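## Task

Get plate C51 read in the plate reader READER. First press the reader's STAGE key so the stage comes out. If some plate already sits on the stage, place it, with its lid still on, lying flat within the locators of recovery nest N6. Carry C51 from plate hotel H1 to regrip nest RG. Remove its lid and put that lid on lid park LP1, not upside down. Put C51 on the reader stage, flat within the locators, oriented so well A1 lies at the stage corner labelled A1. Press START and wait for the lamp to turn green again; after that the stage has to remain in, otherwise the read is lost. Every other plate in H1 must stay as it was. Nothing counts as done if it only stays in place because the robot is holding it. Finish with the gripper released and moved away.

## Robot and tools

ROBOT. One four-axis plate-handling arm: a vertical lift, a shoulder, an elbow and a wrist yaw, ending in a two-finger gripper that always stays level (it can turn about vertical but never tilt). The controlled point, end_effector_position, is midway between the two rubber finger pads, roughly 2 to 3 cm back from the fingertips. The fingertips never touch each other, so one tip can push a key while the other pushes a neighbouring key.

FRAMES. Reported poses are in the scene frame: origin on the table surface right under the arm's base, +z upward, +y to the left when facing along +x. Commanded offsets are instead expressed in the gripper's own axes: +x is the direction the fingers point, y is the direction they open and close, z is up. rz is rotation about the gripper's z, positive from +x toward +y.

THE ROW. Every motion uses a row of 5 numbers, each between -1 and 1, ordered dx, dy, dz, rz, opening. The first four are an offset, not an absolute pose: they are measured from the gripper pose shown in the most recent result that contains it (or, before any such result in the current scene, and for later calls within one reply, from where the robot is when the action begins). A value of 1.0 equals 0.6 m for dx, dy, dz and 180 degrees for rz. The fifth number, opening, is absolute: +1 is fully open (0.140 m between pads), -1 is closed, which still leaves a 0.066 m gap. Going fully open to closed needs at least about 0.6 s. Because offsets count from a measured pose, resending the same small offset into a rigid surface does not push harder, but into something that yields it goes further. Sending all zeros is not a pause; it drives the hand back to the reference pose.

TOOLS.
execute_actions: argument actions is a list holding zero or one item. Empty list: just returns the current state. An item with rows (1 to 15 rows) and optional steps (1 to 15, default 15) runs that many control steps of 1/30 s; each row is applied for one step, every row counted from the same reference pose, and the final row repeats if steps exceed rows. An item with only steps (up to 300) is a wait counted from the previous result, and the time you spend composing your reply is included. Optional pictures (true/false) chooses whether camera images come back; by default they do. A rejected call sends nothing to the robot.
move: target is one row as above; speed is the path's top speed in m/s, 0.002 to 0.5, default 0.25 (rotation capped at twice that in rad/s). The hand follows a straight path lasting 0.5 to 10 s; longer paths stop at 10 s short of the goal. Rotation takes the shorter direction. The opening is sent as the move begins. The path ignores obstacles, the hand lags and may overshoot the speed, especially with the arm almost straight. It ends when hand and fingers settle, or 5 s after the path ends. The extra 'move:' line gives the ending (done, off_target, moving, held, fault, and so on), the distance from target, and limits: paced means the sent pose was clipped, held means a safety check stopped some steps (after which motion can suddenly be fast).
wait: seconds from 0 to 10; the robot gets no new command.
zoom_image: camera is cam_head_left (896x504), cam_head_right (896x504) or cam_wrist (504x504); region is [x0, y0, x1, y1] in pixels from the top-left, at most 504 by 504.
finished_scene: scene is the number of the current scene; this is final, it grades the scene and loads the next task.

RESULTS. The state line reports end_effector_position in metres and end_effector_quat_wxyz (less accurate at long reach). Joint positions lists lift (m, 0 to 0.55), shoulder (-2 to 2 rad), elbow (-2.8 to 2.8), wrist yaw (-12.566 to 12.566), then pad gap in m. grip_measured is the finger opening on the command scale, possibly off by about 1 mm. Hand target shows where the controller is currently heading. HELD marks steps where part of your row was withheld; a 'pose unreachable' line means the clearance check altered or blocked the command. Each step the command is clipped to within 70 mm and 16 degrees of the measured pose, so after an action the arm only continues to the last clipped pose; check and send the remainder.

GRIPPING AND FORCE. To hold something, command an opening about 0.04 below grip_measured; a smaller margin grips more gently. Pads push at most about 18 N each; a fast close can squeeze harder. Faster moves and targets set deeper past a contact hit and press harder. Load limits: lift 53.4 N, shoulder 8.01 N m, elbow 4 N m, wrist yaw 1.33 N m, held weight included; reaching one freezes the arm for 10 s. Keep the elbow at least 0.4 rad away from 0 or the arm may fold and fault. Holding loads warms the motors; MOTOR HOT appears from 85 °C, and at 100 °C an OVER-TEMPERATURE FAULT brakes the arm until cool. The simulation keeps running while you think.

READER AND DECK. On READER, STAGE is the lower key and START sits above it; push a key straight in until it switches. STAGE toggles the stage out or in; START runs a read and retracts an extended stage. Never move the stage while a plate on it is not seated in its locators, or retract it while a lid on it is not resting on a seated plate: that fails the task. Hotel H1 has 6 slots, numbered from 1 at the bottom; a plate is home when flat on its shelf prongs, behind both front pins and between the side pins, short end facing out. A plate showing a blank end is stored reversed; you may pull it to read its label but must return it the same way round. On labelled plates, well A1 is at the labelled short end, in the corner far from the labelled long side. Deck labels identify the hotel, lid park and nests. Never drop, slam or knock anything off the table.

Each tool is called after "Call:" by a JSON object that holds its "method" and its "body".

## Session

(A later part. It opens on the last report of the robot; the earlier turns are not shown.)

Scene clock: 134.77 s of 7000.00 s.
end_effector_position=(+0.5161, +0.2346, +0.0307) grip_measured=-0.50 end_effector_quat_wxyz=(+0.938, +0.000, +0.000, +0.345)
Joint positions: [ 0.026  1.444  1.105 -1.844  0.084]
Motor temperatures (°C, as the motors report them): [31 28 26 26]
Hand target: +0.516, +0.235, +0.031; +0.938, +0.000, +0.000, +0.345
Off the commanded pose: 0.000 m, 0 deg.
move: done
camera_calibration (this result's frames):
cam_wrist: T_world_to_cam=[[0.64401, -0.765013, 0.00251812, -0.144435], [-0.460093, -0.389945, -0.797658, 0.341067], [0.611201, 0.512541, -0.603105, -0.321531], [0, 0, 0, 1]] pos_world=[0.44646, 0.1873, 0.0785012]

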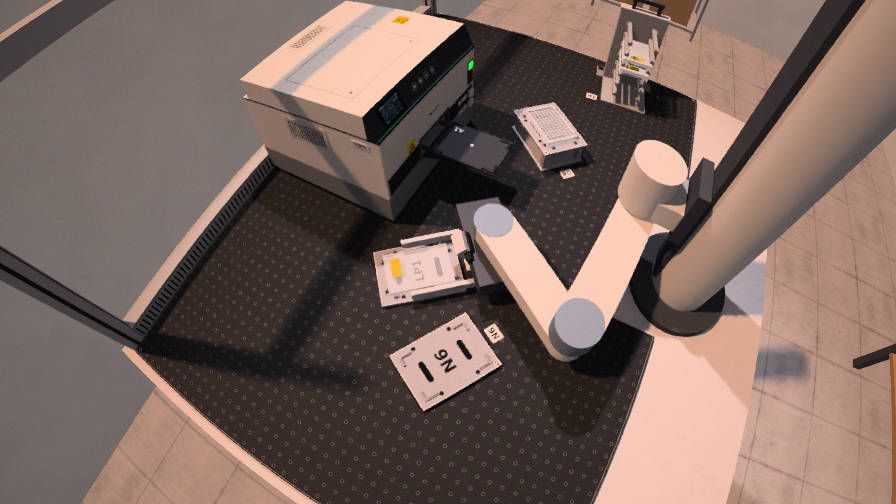

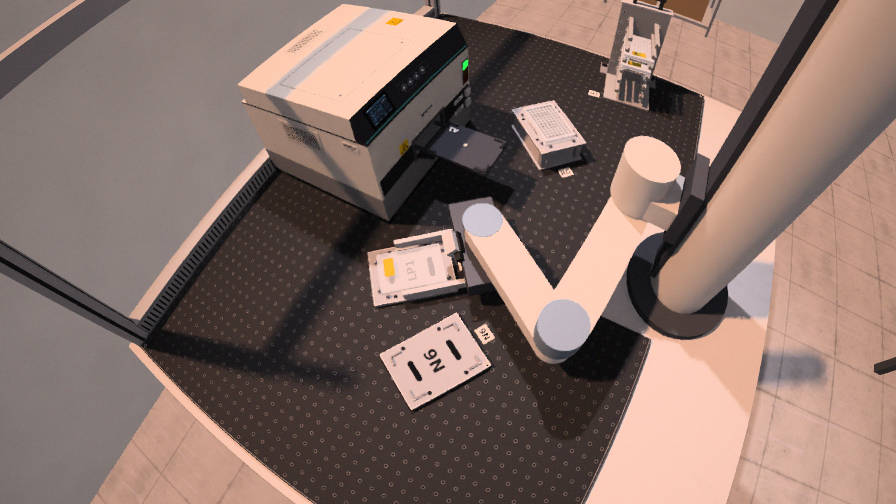

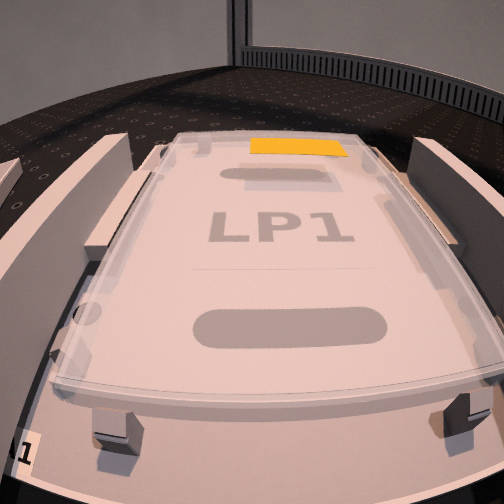

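Call:
{"method": "move", "body": {"target": [0,0,-0.0053,0,-0.54], "speed": 0.01}}

Call:
{"method": "move", "body": {"target": [0,0,0,0,-0.2]}}

Call:
{"method": "move", "body": {"target": [0,0,0.24,0,-0.2]}}

Call:
{"method": "move", "body": {"target": [-0.301,-0.313,0,-0.2245,-0.2]}}

Scene clock: 138.57 s of 7000.00 s.
end_effector_position=(+0.5161, +0.2346, +0.0275) grip_measured=-0.50 end_effector_quat_wxyz=(+0.938, +0.000, +0.000, +0.345)
Joint positions: [ 0.023  1.444  1.105 -1.844  0.084]
Motor temperatures (°C, as the motors report them): [31 28 26 26]
Hand target: +0.516, +0.235, +0.028; +0.938, +0.000, +0.000, +0.345
Off the commanded pose: 0.000 m, 0 deg.
After step 90, 0.10 s passed at rest.
move: done
camera_calibration (this result's frames):
cam_wrist: T_world_to_cam=[[0.644009, -0.765014, 0.00251812, -0.144427], [-0.460093, -0.389945, -0.797658, 0.338527], [0.611201, 0.51254, -0.603105, -0.323451], [0, 0, 0, 1]] pos_world=[0.44646, 0.187299, 0.0753173]

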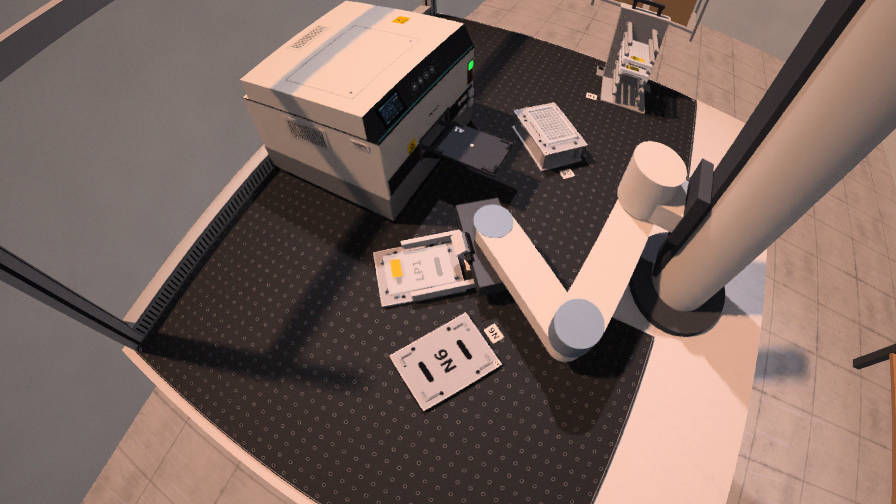

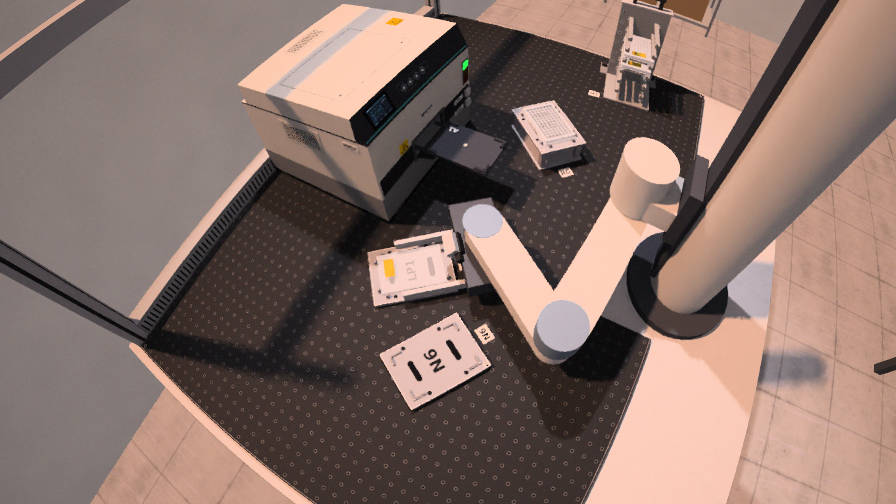

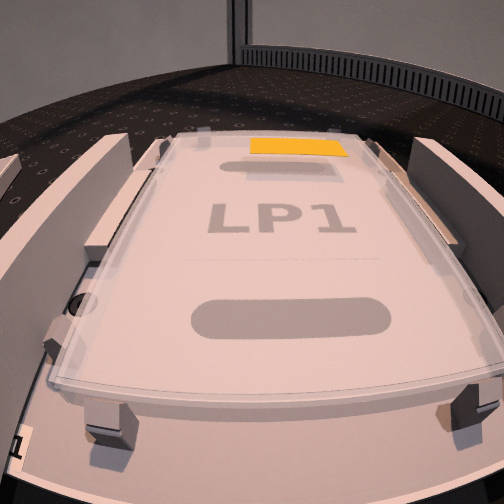

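Scene clock: 139.07 s of 7000.00 s.
end_effector_position=(+0.5161, +0.2346, +0.0275) grip_measured=-0.20 end_effector_quat_wxyz=(+0.938, +0.000, +0.000, +0.345)
Joint positions: [ 0.023  1.444  1.105 -1.844  0.096]
Motor temperatures (°C, as the motors report them): [31 28 26 26]
Hand target: +0.516, +0.235, +0.028; +0.938, +0.000, +0.000, +0.345
Off the commanded pose: 0.000 m, 0 deg.
move: done
camera_calibration (this result's frames):
cam_wrist: T_world_to_cam=[[0.644017, -0.765007, 0.00251812, -0.144431], [-0.460089, -0.389949, -0.797658, 0.338526], [0.611195, 0.512547, -0.603105, -0.32345], [0, 0, 0, 1]] pos_world=[0.446459, 0.1873, 0.0753173]

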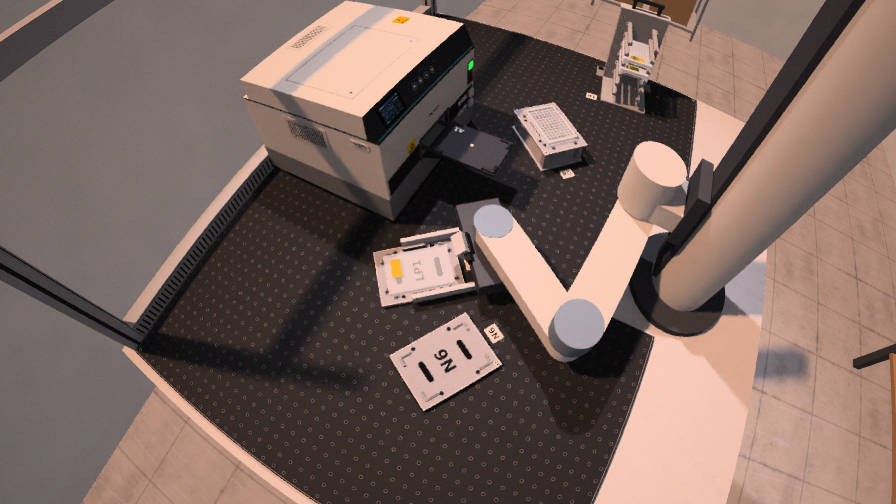

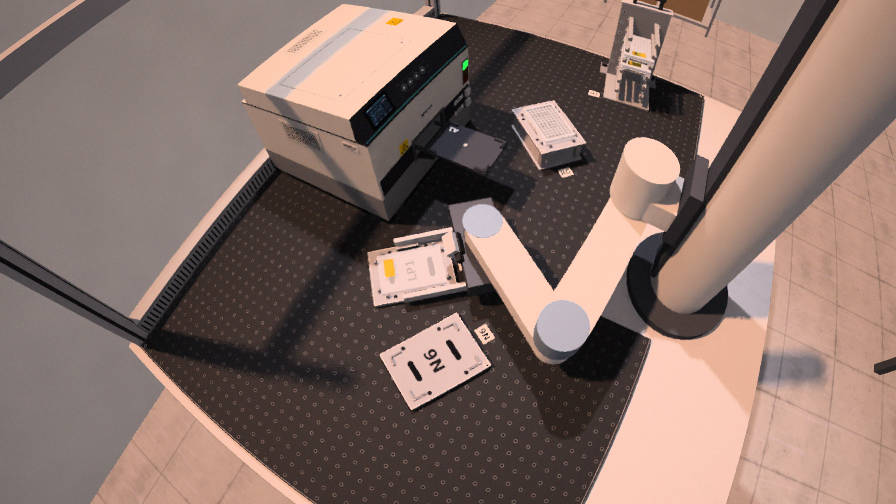

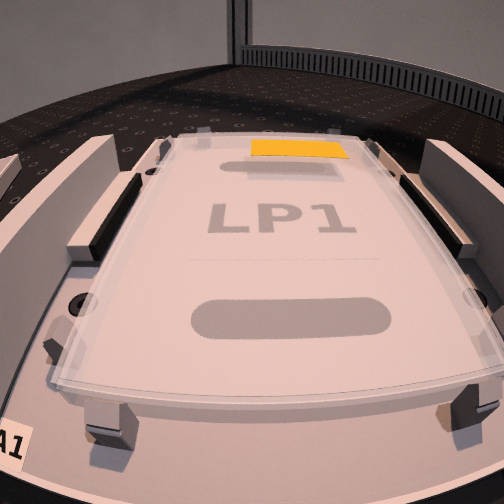

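Scene clock: 140.07 s of 7000.00 s.
end_effector_position=(+0.5161, +0.2346, +0.1715) grip_measured=-0.20 end_effector_quat_wxyz=(+0.938, +0.000, +0.000, +0.345)
Joint positions: [ 0.167  1.444  1.106 -1.844  0.096]
Motor temperatures (°C, as the motors report them): [31 28 26 26]
Hand target: +0.516, +0.235, +0.172; +0.938, +0.000, +0.000, +0.345
Off the commanded pose: 0.000 m, 0 deg.
move: done
camera_calibration (this result's frames):
cam_wrist: T_world_to_cam=[[0.644078, -0.764956, 0.00251812, -0.144817], [-0.460058, -0.389986, -0.797658, 0.453418], [0.611155, 0.512595, -0.603105, -0.236582], [0, 0, 0, 1]] pos_world=[0.44646, 0.187318, 0.219353]

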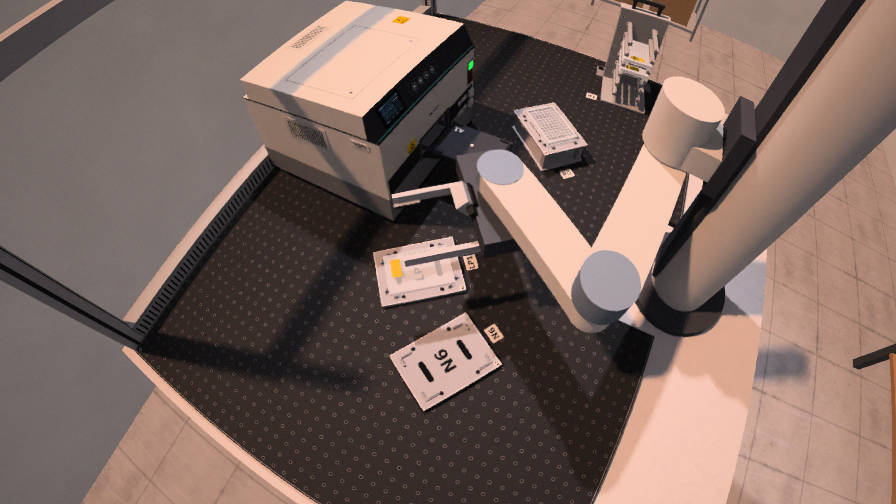

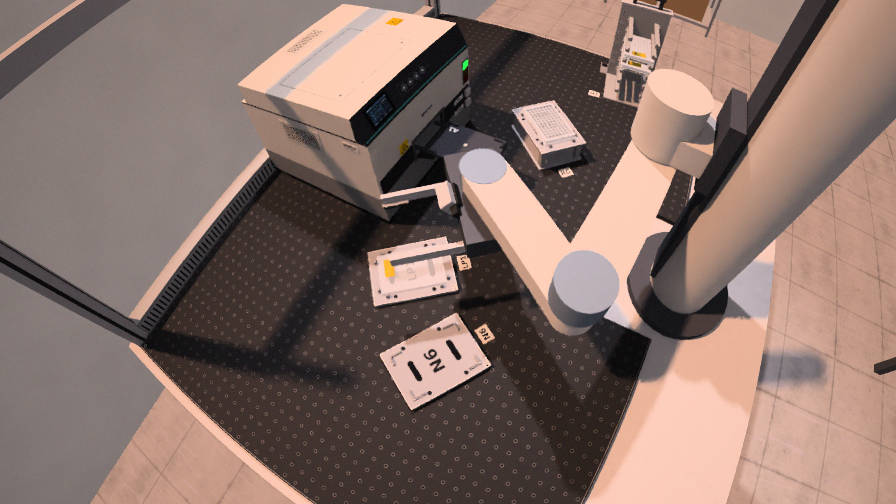

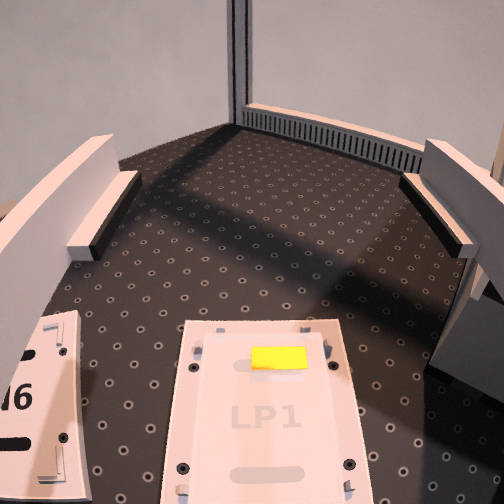

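Scene clock: 141.87 s of 7000.00 s.
end_effector_position=(+0.5002, -0.0256, +0.1715) grip_measured=-0.20 end_effector_quat_wxyz=(+1.000, +0.000, +0.000, -0.000)
Joint positions: [ 0.167  0.872  0.72  -1.593  0.096]
Motor temperatures (°C, as the motors report them): [31 28 26 26]
Hand target: +0.500, -0.025, +0.172; +1.000, +0.000, +0.000, +0.000
Off the commanded pose: 0.000 m, 0 deg.
move: done
camera_calibration (this result's frames):
cam_wrist: T_world_to_cam=[[-0.00618201, -0.999978, 0.00251812, -0.0143932], [-0.603108, 0.00171986, -0.797658, 0.42617], [0.797635, -0.00644982, -0.603105, -0.20001], [0, 0, 0, 1]] pos_world=[0.416472, -0.0164158, 0.219347]

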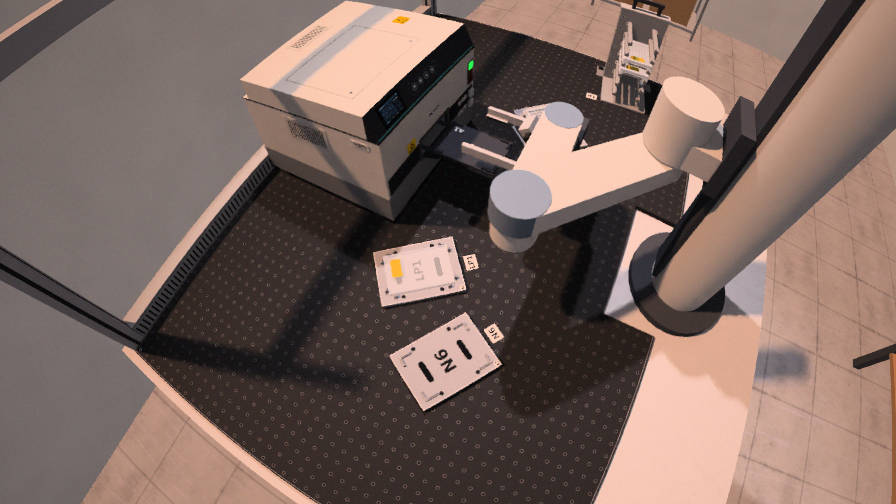

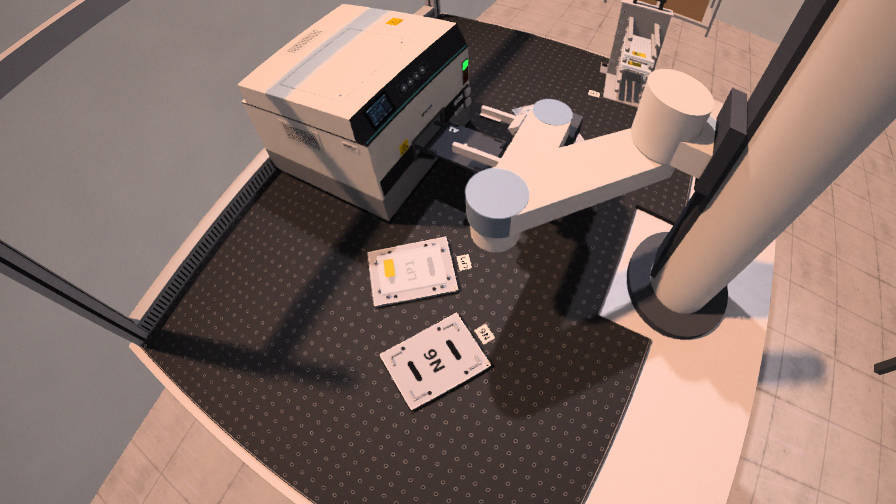

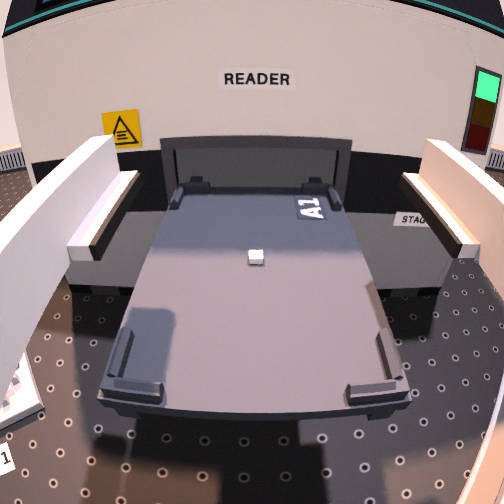

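Call:
{"method": "move", "body": {"target": [-0.1445,-0.3293,0,-0.2345,-0.2]}}

Call:
{"method": "move", "body": {"target": [0,0,-0.1583,0,-0.2], "speed": 0.1}}

Call:
{"method": "move", "body": {"target": [0,0,0,0,-0.53]}}

Call:
{"method": "move", "body": {"target": [0,0,0.13,0,-0.53], "speed": 0.08}}

Call:
{"method": "move", "body": {"target": [-0.085,0.3803,0,0.228,-0.53], "speed": 0.15}}

Call:
{"method": "move", "body": {"target": [0,0,-0.022,0,-0.53], "speed": 0.02}}

Scene clock: 151.70 s of 7000.00 s.
end_effector_position=(+0.4132, -0.2232, +0.1715) grip_measured=-0.20 end_effector_quat_wxyz=(+0.933, +0.000, +0.000, -0.360)
Joint positions: [ 0.167  0.245  0.718 -1.7    0.096]
Motor temperatures (°C, as the motors report them): [31 28 26 26]
Hand target: +0.413, -0.223, +0.172; +0.933, +0.000, +0.000, -0.360
Off the commanded pose: 0.000 m, 0 deg.
After step 90, 5.00 s passed at rest.
move: done
camera_calibration (this result's frames):
cam_wrist: T_world_to_cam=[[-0.676547, -0.736395, 0.00251812, 0.123306], [-0.445486, 0.406552, -0.797658, 0.399249], [0.586368, -0.540774, -0.603105, -0.163832], [0, 0, 0, 1]] pos_world=[0.357348, -0.16011, 0.219346]

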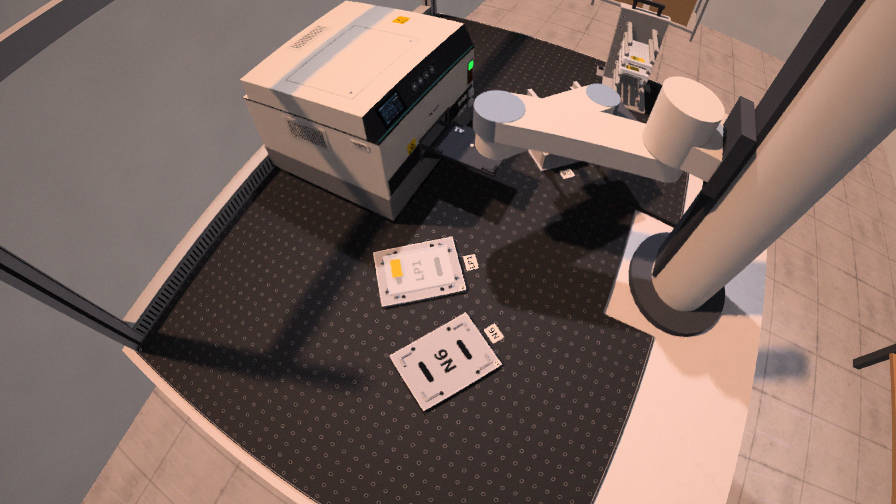

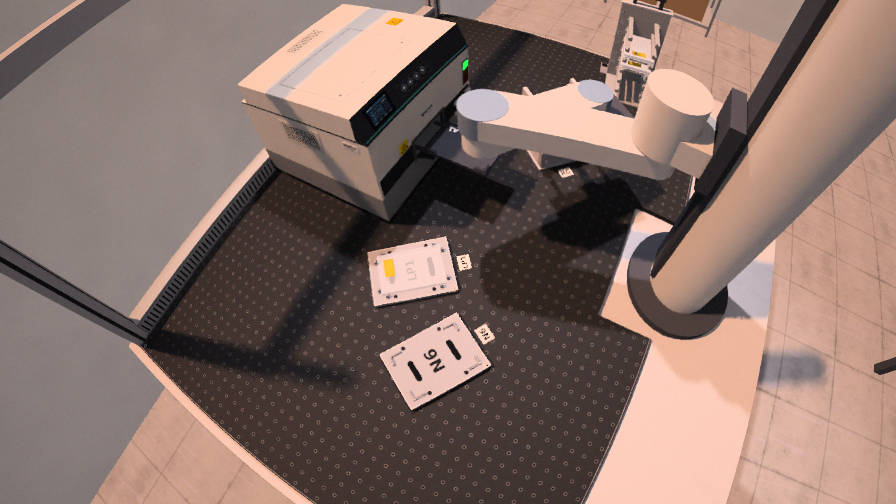

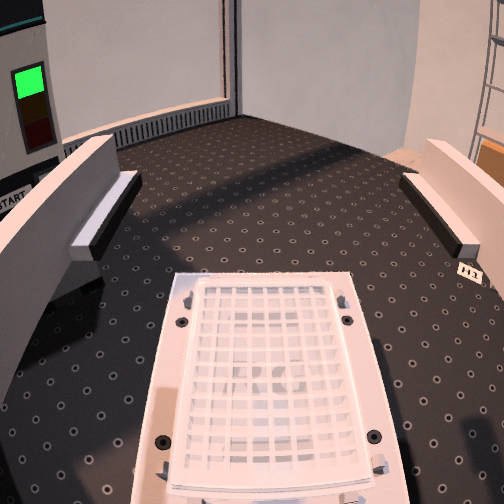

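Scene clock: 152.93 s of 7000.00 s.
end_effector_position=(+0.4132, -0.2232, +0.0765) grip_measured=-0.20 end_effector_quat_wxyz=(+0.933, +0.000, +0.000, -0.360)
Joint positions: [ 0.072  0.245  0.718 -1.7    0.096]
Motor temperatures (°C, as the motors report them): [31 28 26 26]
Hand target: +0.413, -0.223, +0.077; +0.933, +0.000, +0.000, -0.360
Off the commanded pose: 0.000 m, 0 deg.
move: done
camera_calibration (this result's frames):
cam_wrist: T_world_to_cam=[[-0.676579, -0.736366, 0.00251812, 0.123556], [-0.445468, 0.406572, -0.797658, 0.323452], [0.586344, -0.5408, -0.603105, -0.221127], [0, 0, 0, 1]] pos_world=[0.35734, -0.16011, 0.12433]

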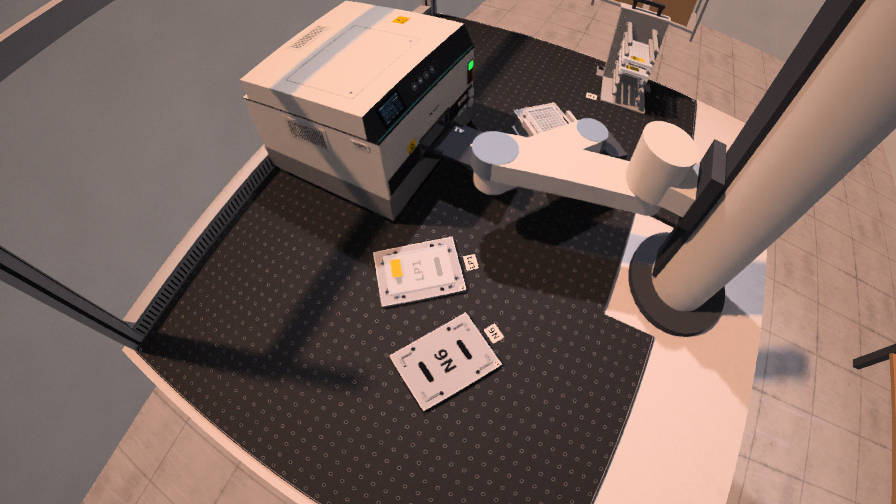

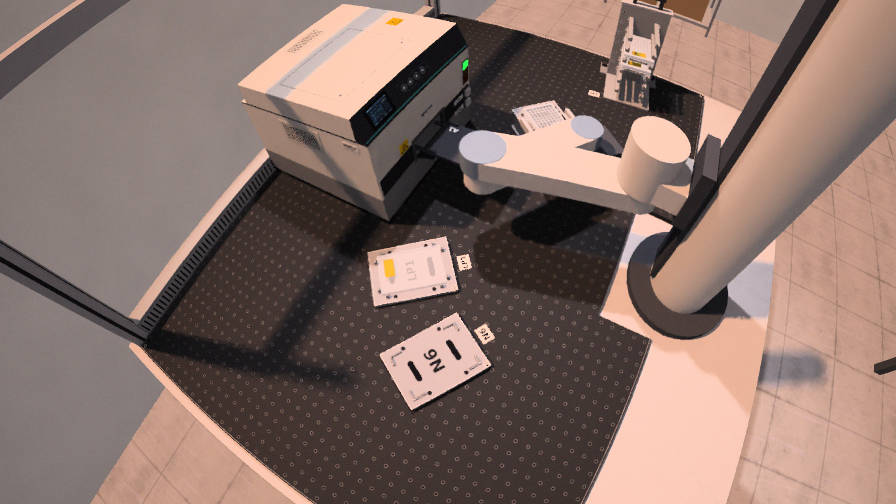

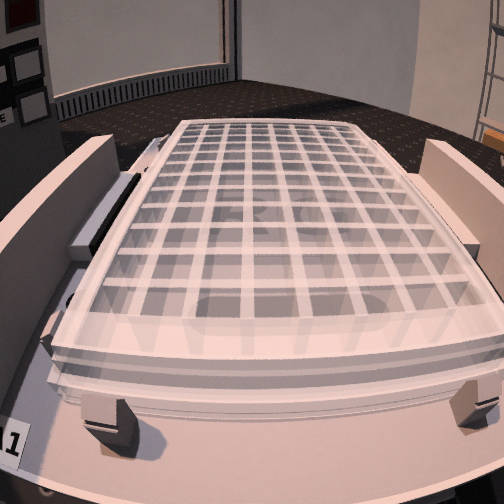

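Scene clock: 153.43 s of 7000.00 s.
end_effector_position=(+0.4132, -0.2232, +0.0765) grip_measured=-0.49 end_effector_quat_wxyz=(+0.933, +0.000, +0.000, -0.360)
Joint positions: [ 0.072  0.245  0.718 -1.7    0.085]
Motor temperatures (°C, as the motors report them): [31 28 26 26]
Hand target: +0.413, -0.223, +0.077; +0.933, +0.000, +0.000, -0.360
Off the commanded pose: 0.000 m, 0 deg.
move: done
camera_calibration (this result's frames):
cam_wrist: T_world_to_cam=[[-0.676589, -0.736356, 0.00251812, 0.123561], [-0.445462, 0.406578, -0.797658, 0.323451], [0.586336, -0.540808, -0.603105, -0.221126], [0, 0, 0, 1]] pos_world=[0.357339, -0.16011, 0.12433]

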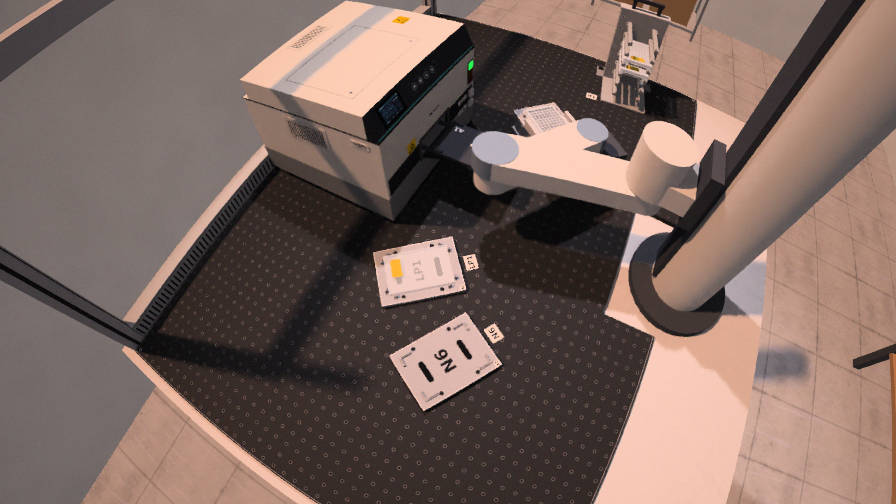

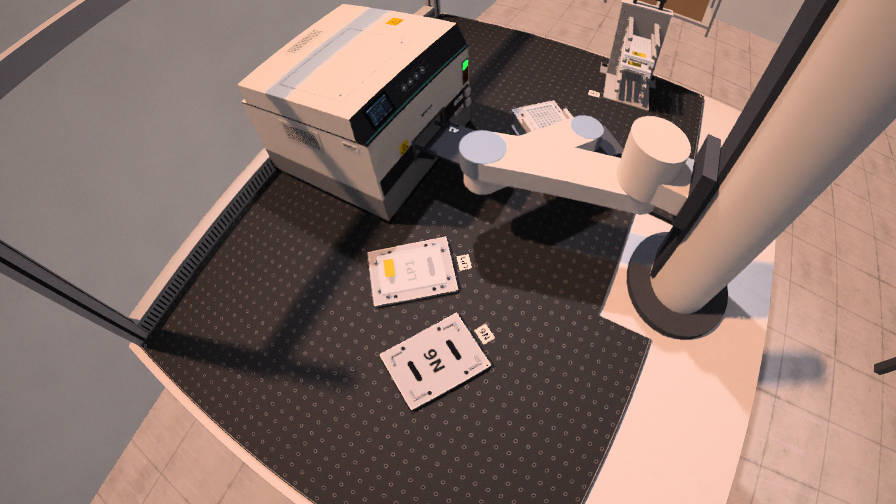

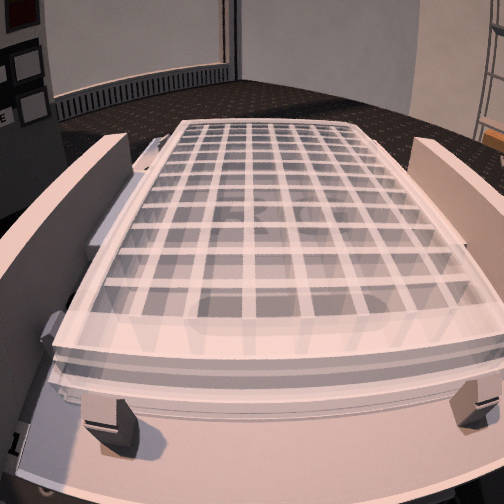

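Scene clock: 154.70 s of 7000.00 s.
end_effector_position=(+0.4132, -0.2232, +0.1545) grip_measured=-0.49 end_effector_quat_wxyz=(+0.933, +0.000, +0.000, -0.360)
Joint positions: [ 0.15   0.245  0.718 -1.7    0.085]
Motor temperatures (°C, as the motors report them): [31 28 26 26]
Hand target: +0.413, -0.223, +0.155; +0.933, +0.000, +0.000, -0.360
Off the commanded pose: 0.000 m, 0 deg.
move: done
camera_calibration (this result's frames):
cam_wrist: T_world_to_cam=[[-0.676572, -0.736372, 0.00251812, 0.123358], [-0.445472, 0.406568, -0.797658, 0.385692], [0.586349, -0.540794, -0.603105, -0.174075], [0, 0, 0, 1]] pos_world=[0.357344, -0.160111, 0.202354]

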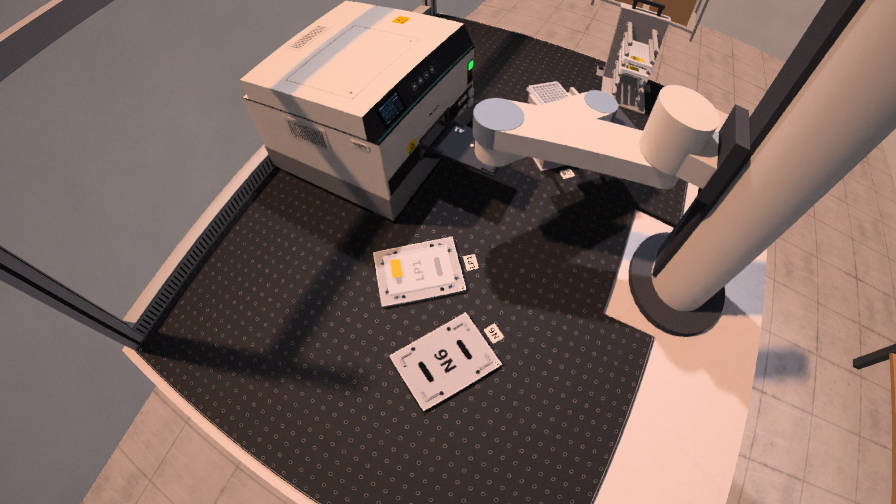

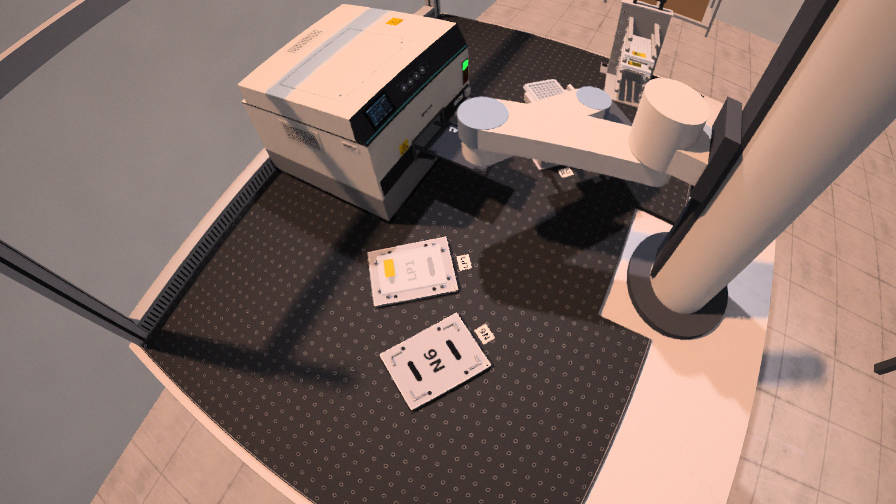

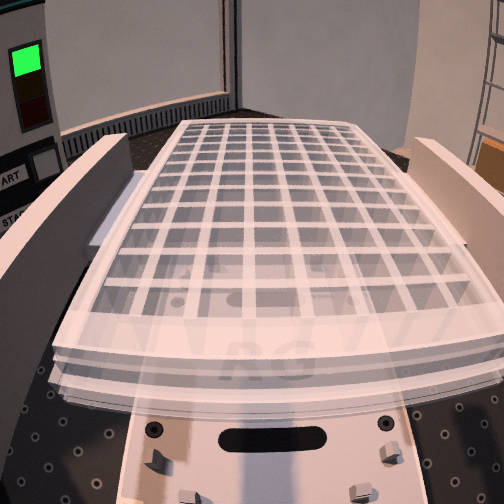

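Scene clock: 157.40 s of 7000.00 s.
end_effector_position=(+0.5291, -0.0198, +0.1545) grip_measured=-0.49 end_effector_quat_wxyz=(+1.000, +0.000, +0.000, -0.010)
Joint positions: [ 0.15   0.902  0.838 -1.76   0.085]
Motor temperatures (°C, as the motors report them): [31 28 26 26]
Hand target: +0.529, -0.020, +0.155; +1.000, +0.000, +0.000, -0.011
Off the commanded pose: 0.000 m, 0 deg.
move: done
camera_calibration (this result's frames):
cam_wrist: T_world_to_cam=[[-0.026064, -0.999657, 0.00251812, 0.00210522], [-0.602955, 0.0137115, -0.797658, 0.430178], [0.797349, -0.0223084, -0.603105, -0.233419], [0, 0, 0, 1]] pos_world=[0.44555, -0.0090011, 0.202353]

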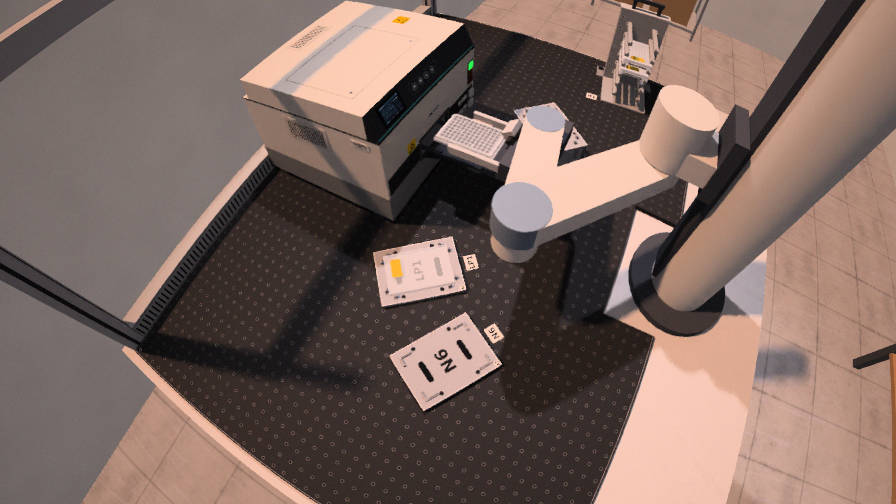

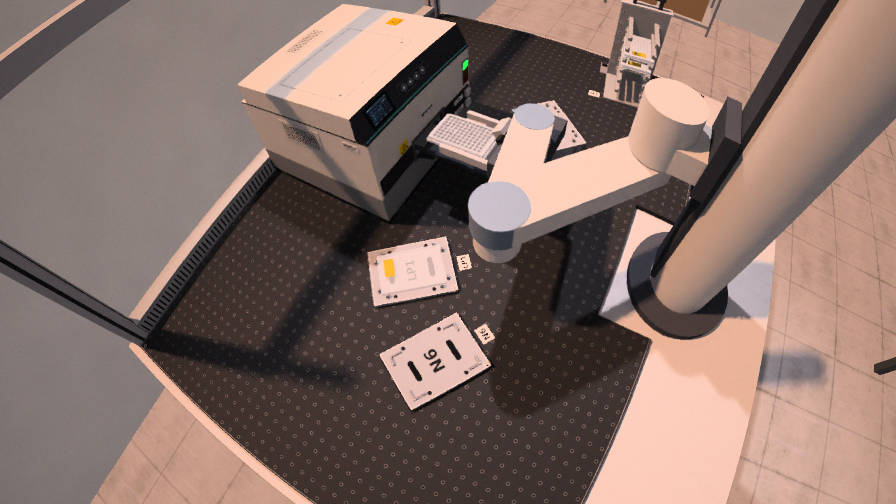

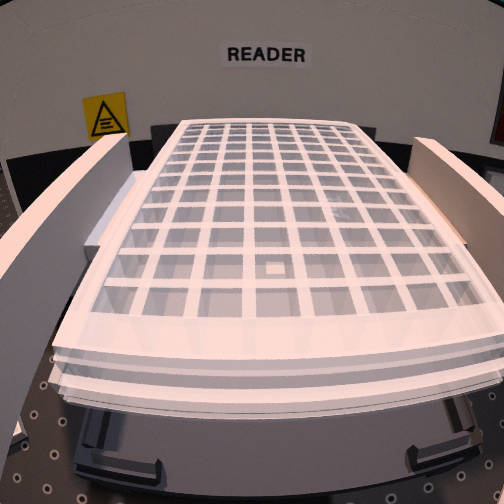

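Scene clock: 158.30 s of 7000.00 s.
end_effector_position=(+0.5291, -0.0198, +0.1413) grip_measured=-0.49 end_effector_quat_wxyz=(+1.000, +0.000, +0.000, -0.010)
Joint positions: [ 0.136  0.902  0.838 -1.76   0.085]
Motor temperatures (°C, as the motors report them): [31 28 26 26]
Hand target: +0.529, -0.020, +0.141; +1.000, +0.000, +0.000, -0.010
Off the commanded pose: 0.000 m, 0 deg.
move: done
camera_calibration (this result's frames):
cam_wrist: T_world_to_cam=[[-0.0260541, -0.999657, 0.00251812, 0.00213791], [-0.602955, 0.0137055, -0.797658, 0.419611], [0.79735, -0.0223005, -0.603105, -0.241408], [0, 0, 0, 1]] pos_world=[0.445549, -0.00899734, 0.189106]

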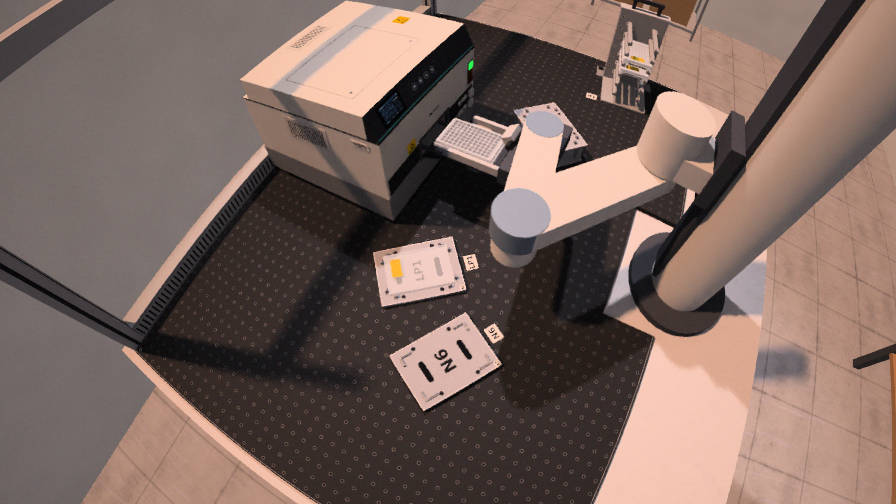

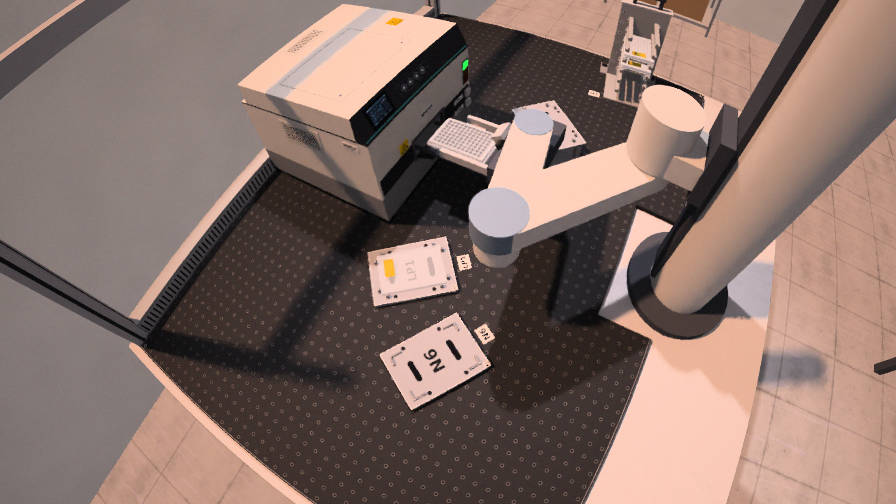

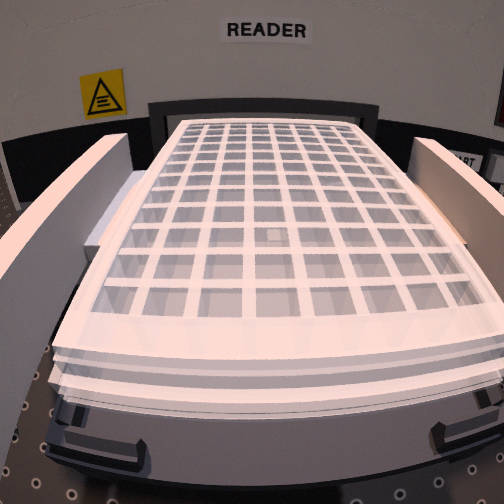

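Call:
{"method": "move", "body": {"target": [-0.004,0,0,0,-0.53], "speed": 0.02}}

Call:
{"method": "move", "body": {"target": [0,0,-0.011,0,-0.53], "speed": 0.01}}

Scene clock: 161.53 s of 7000.00 s.
end_effector_position=(+0.5267, -0.0199, +0.1413) grip_measured=-0.49 end_effector_quat_wxyz=(+1.000, +0.000, +0.000, -0.010)
Joint positions: [ 0.136  0.904  0.828 -1.753  0.085]
Motor temperatures (°C, as the motors report them): [31 28 26 26]
Hand target: +0.527, -0.020, +0.141; +1.000, +0.000, +0.000, -0.010
Off the commanded pose: 0.000 m, 0 deg.
move: done
camera_calibration (this result's frames):
cam_wrist: T_world_to_cam=[[-0.0263564, -0.999649, 0.00251812, 0.00221456], [-0.602951, 0.0138879, -0.797658, 0.41819], [0.797343, -0.0225417, -0.603105, -0.23953], [0, 0, 0, 1]] pos_world=[0.443193, -0.00899339, 0.189105]

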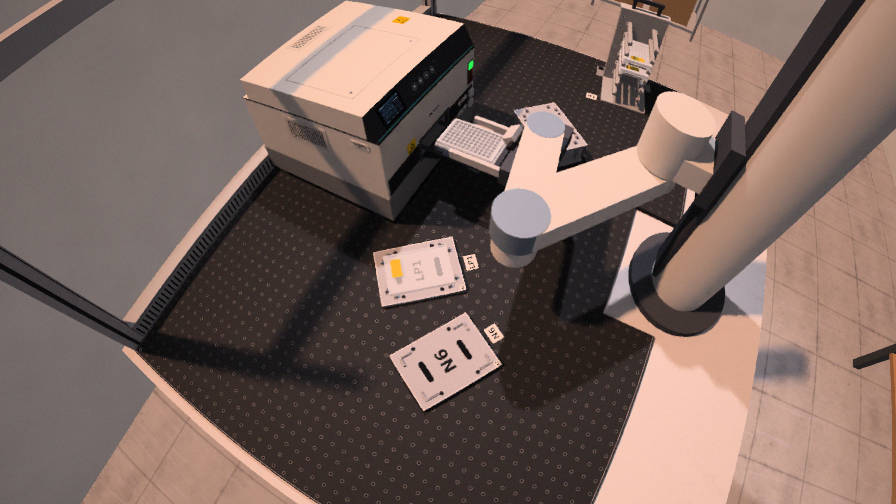

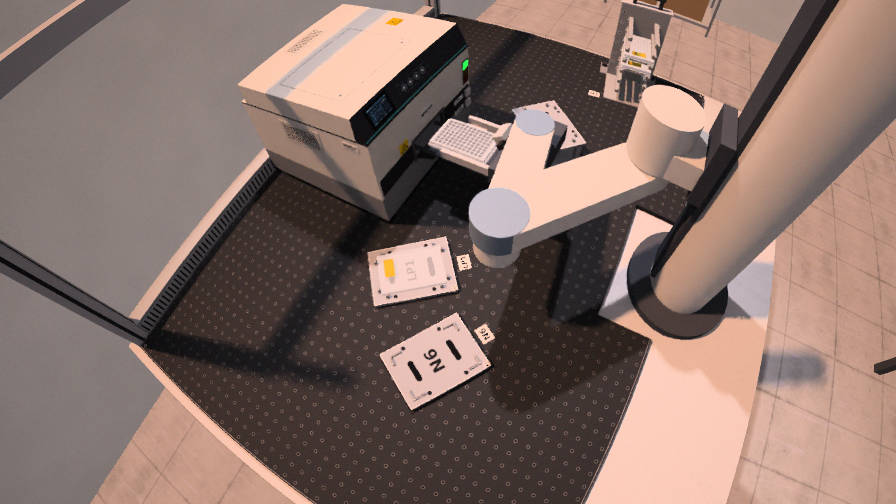

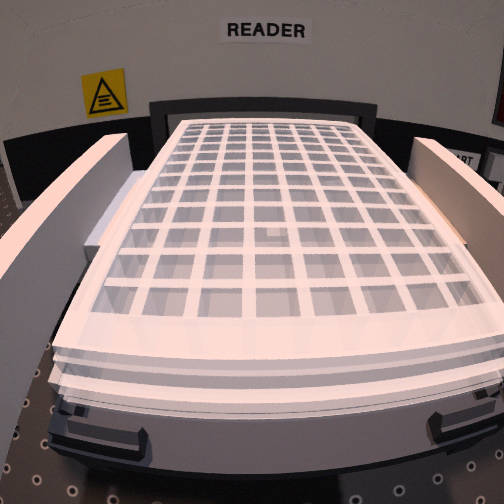

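Scene clock: 162.40 s of 7000.00 s.
end_effector_position=(+0.5267, -0.0198, +0.1347) grip_measured=-0.49 end_effector_quat_wxyz=(+1.000, +0.000, +0.000, -0.010)
Joint positions: [ 0.13   0.904  0.828 -1.752  0.085]
Motor temperatures (°C, as the motors report them): [31 28 26 26]
Hand target: +0.527, -0.020, +0.135; +1.000, +0.000, +0.000, -0.010
Off the commanded pose: 0.000 m, 0 deg.
move: done
camera_calibration (this result's frames):
cam_wrist: T_world_to_cam=[[-0.0258264, -0.999663, 0.00251812, 0.002027], [-0.602958, 0.0135682, -0.797658, 0.412906], [0.797355, -0.0221189, -0.603105, -0.24353], [0, 0, 0, 1]] pos_world=[0.443197, -0.00896271, 0.182478]

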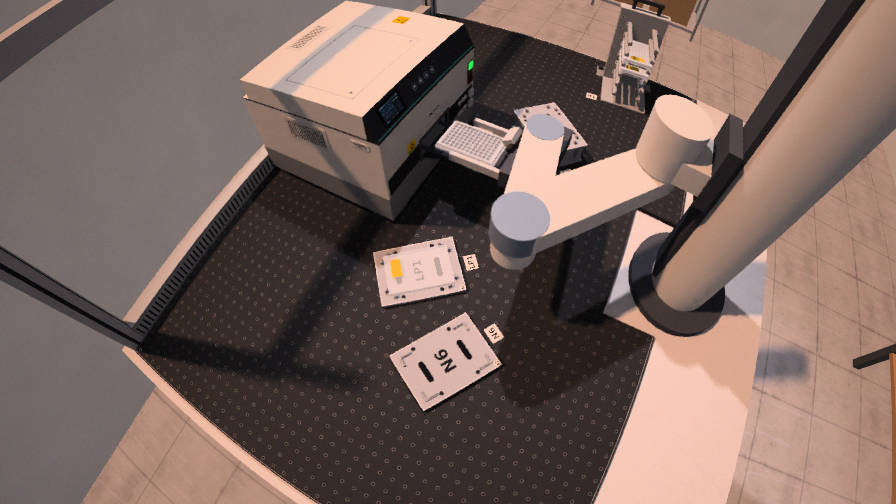

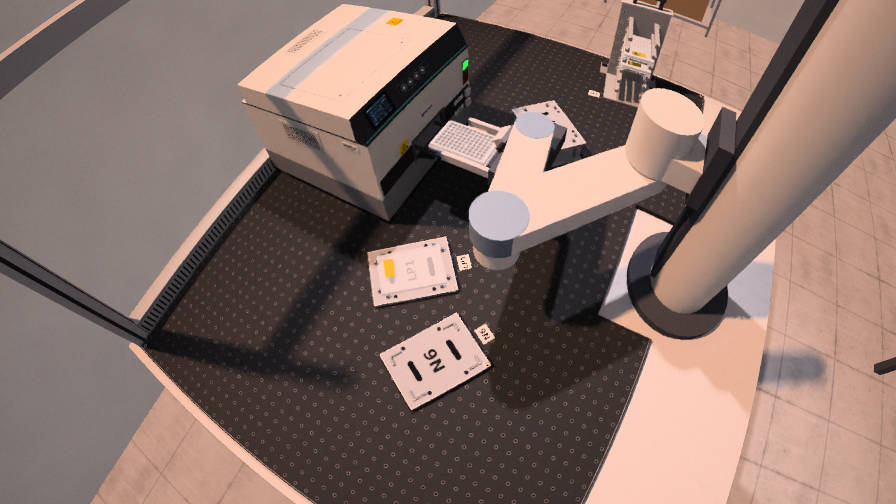

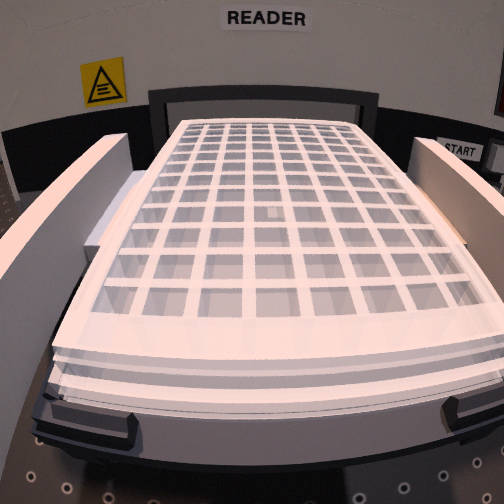

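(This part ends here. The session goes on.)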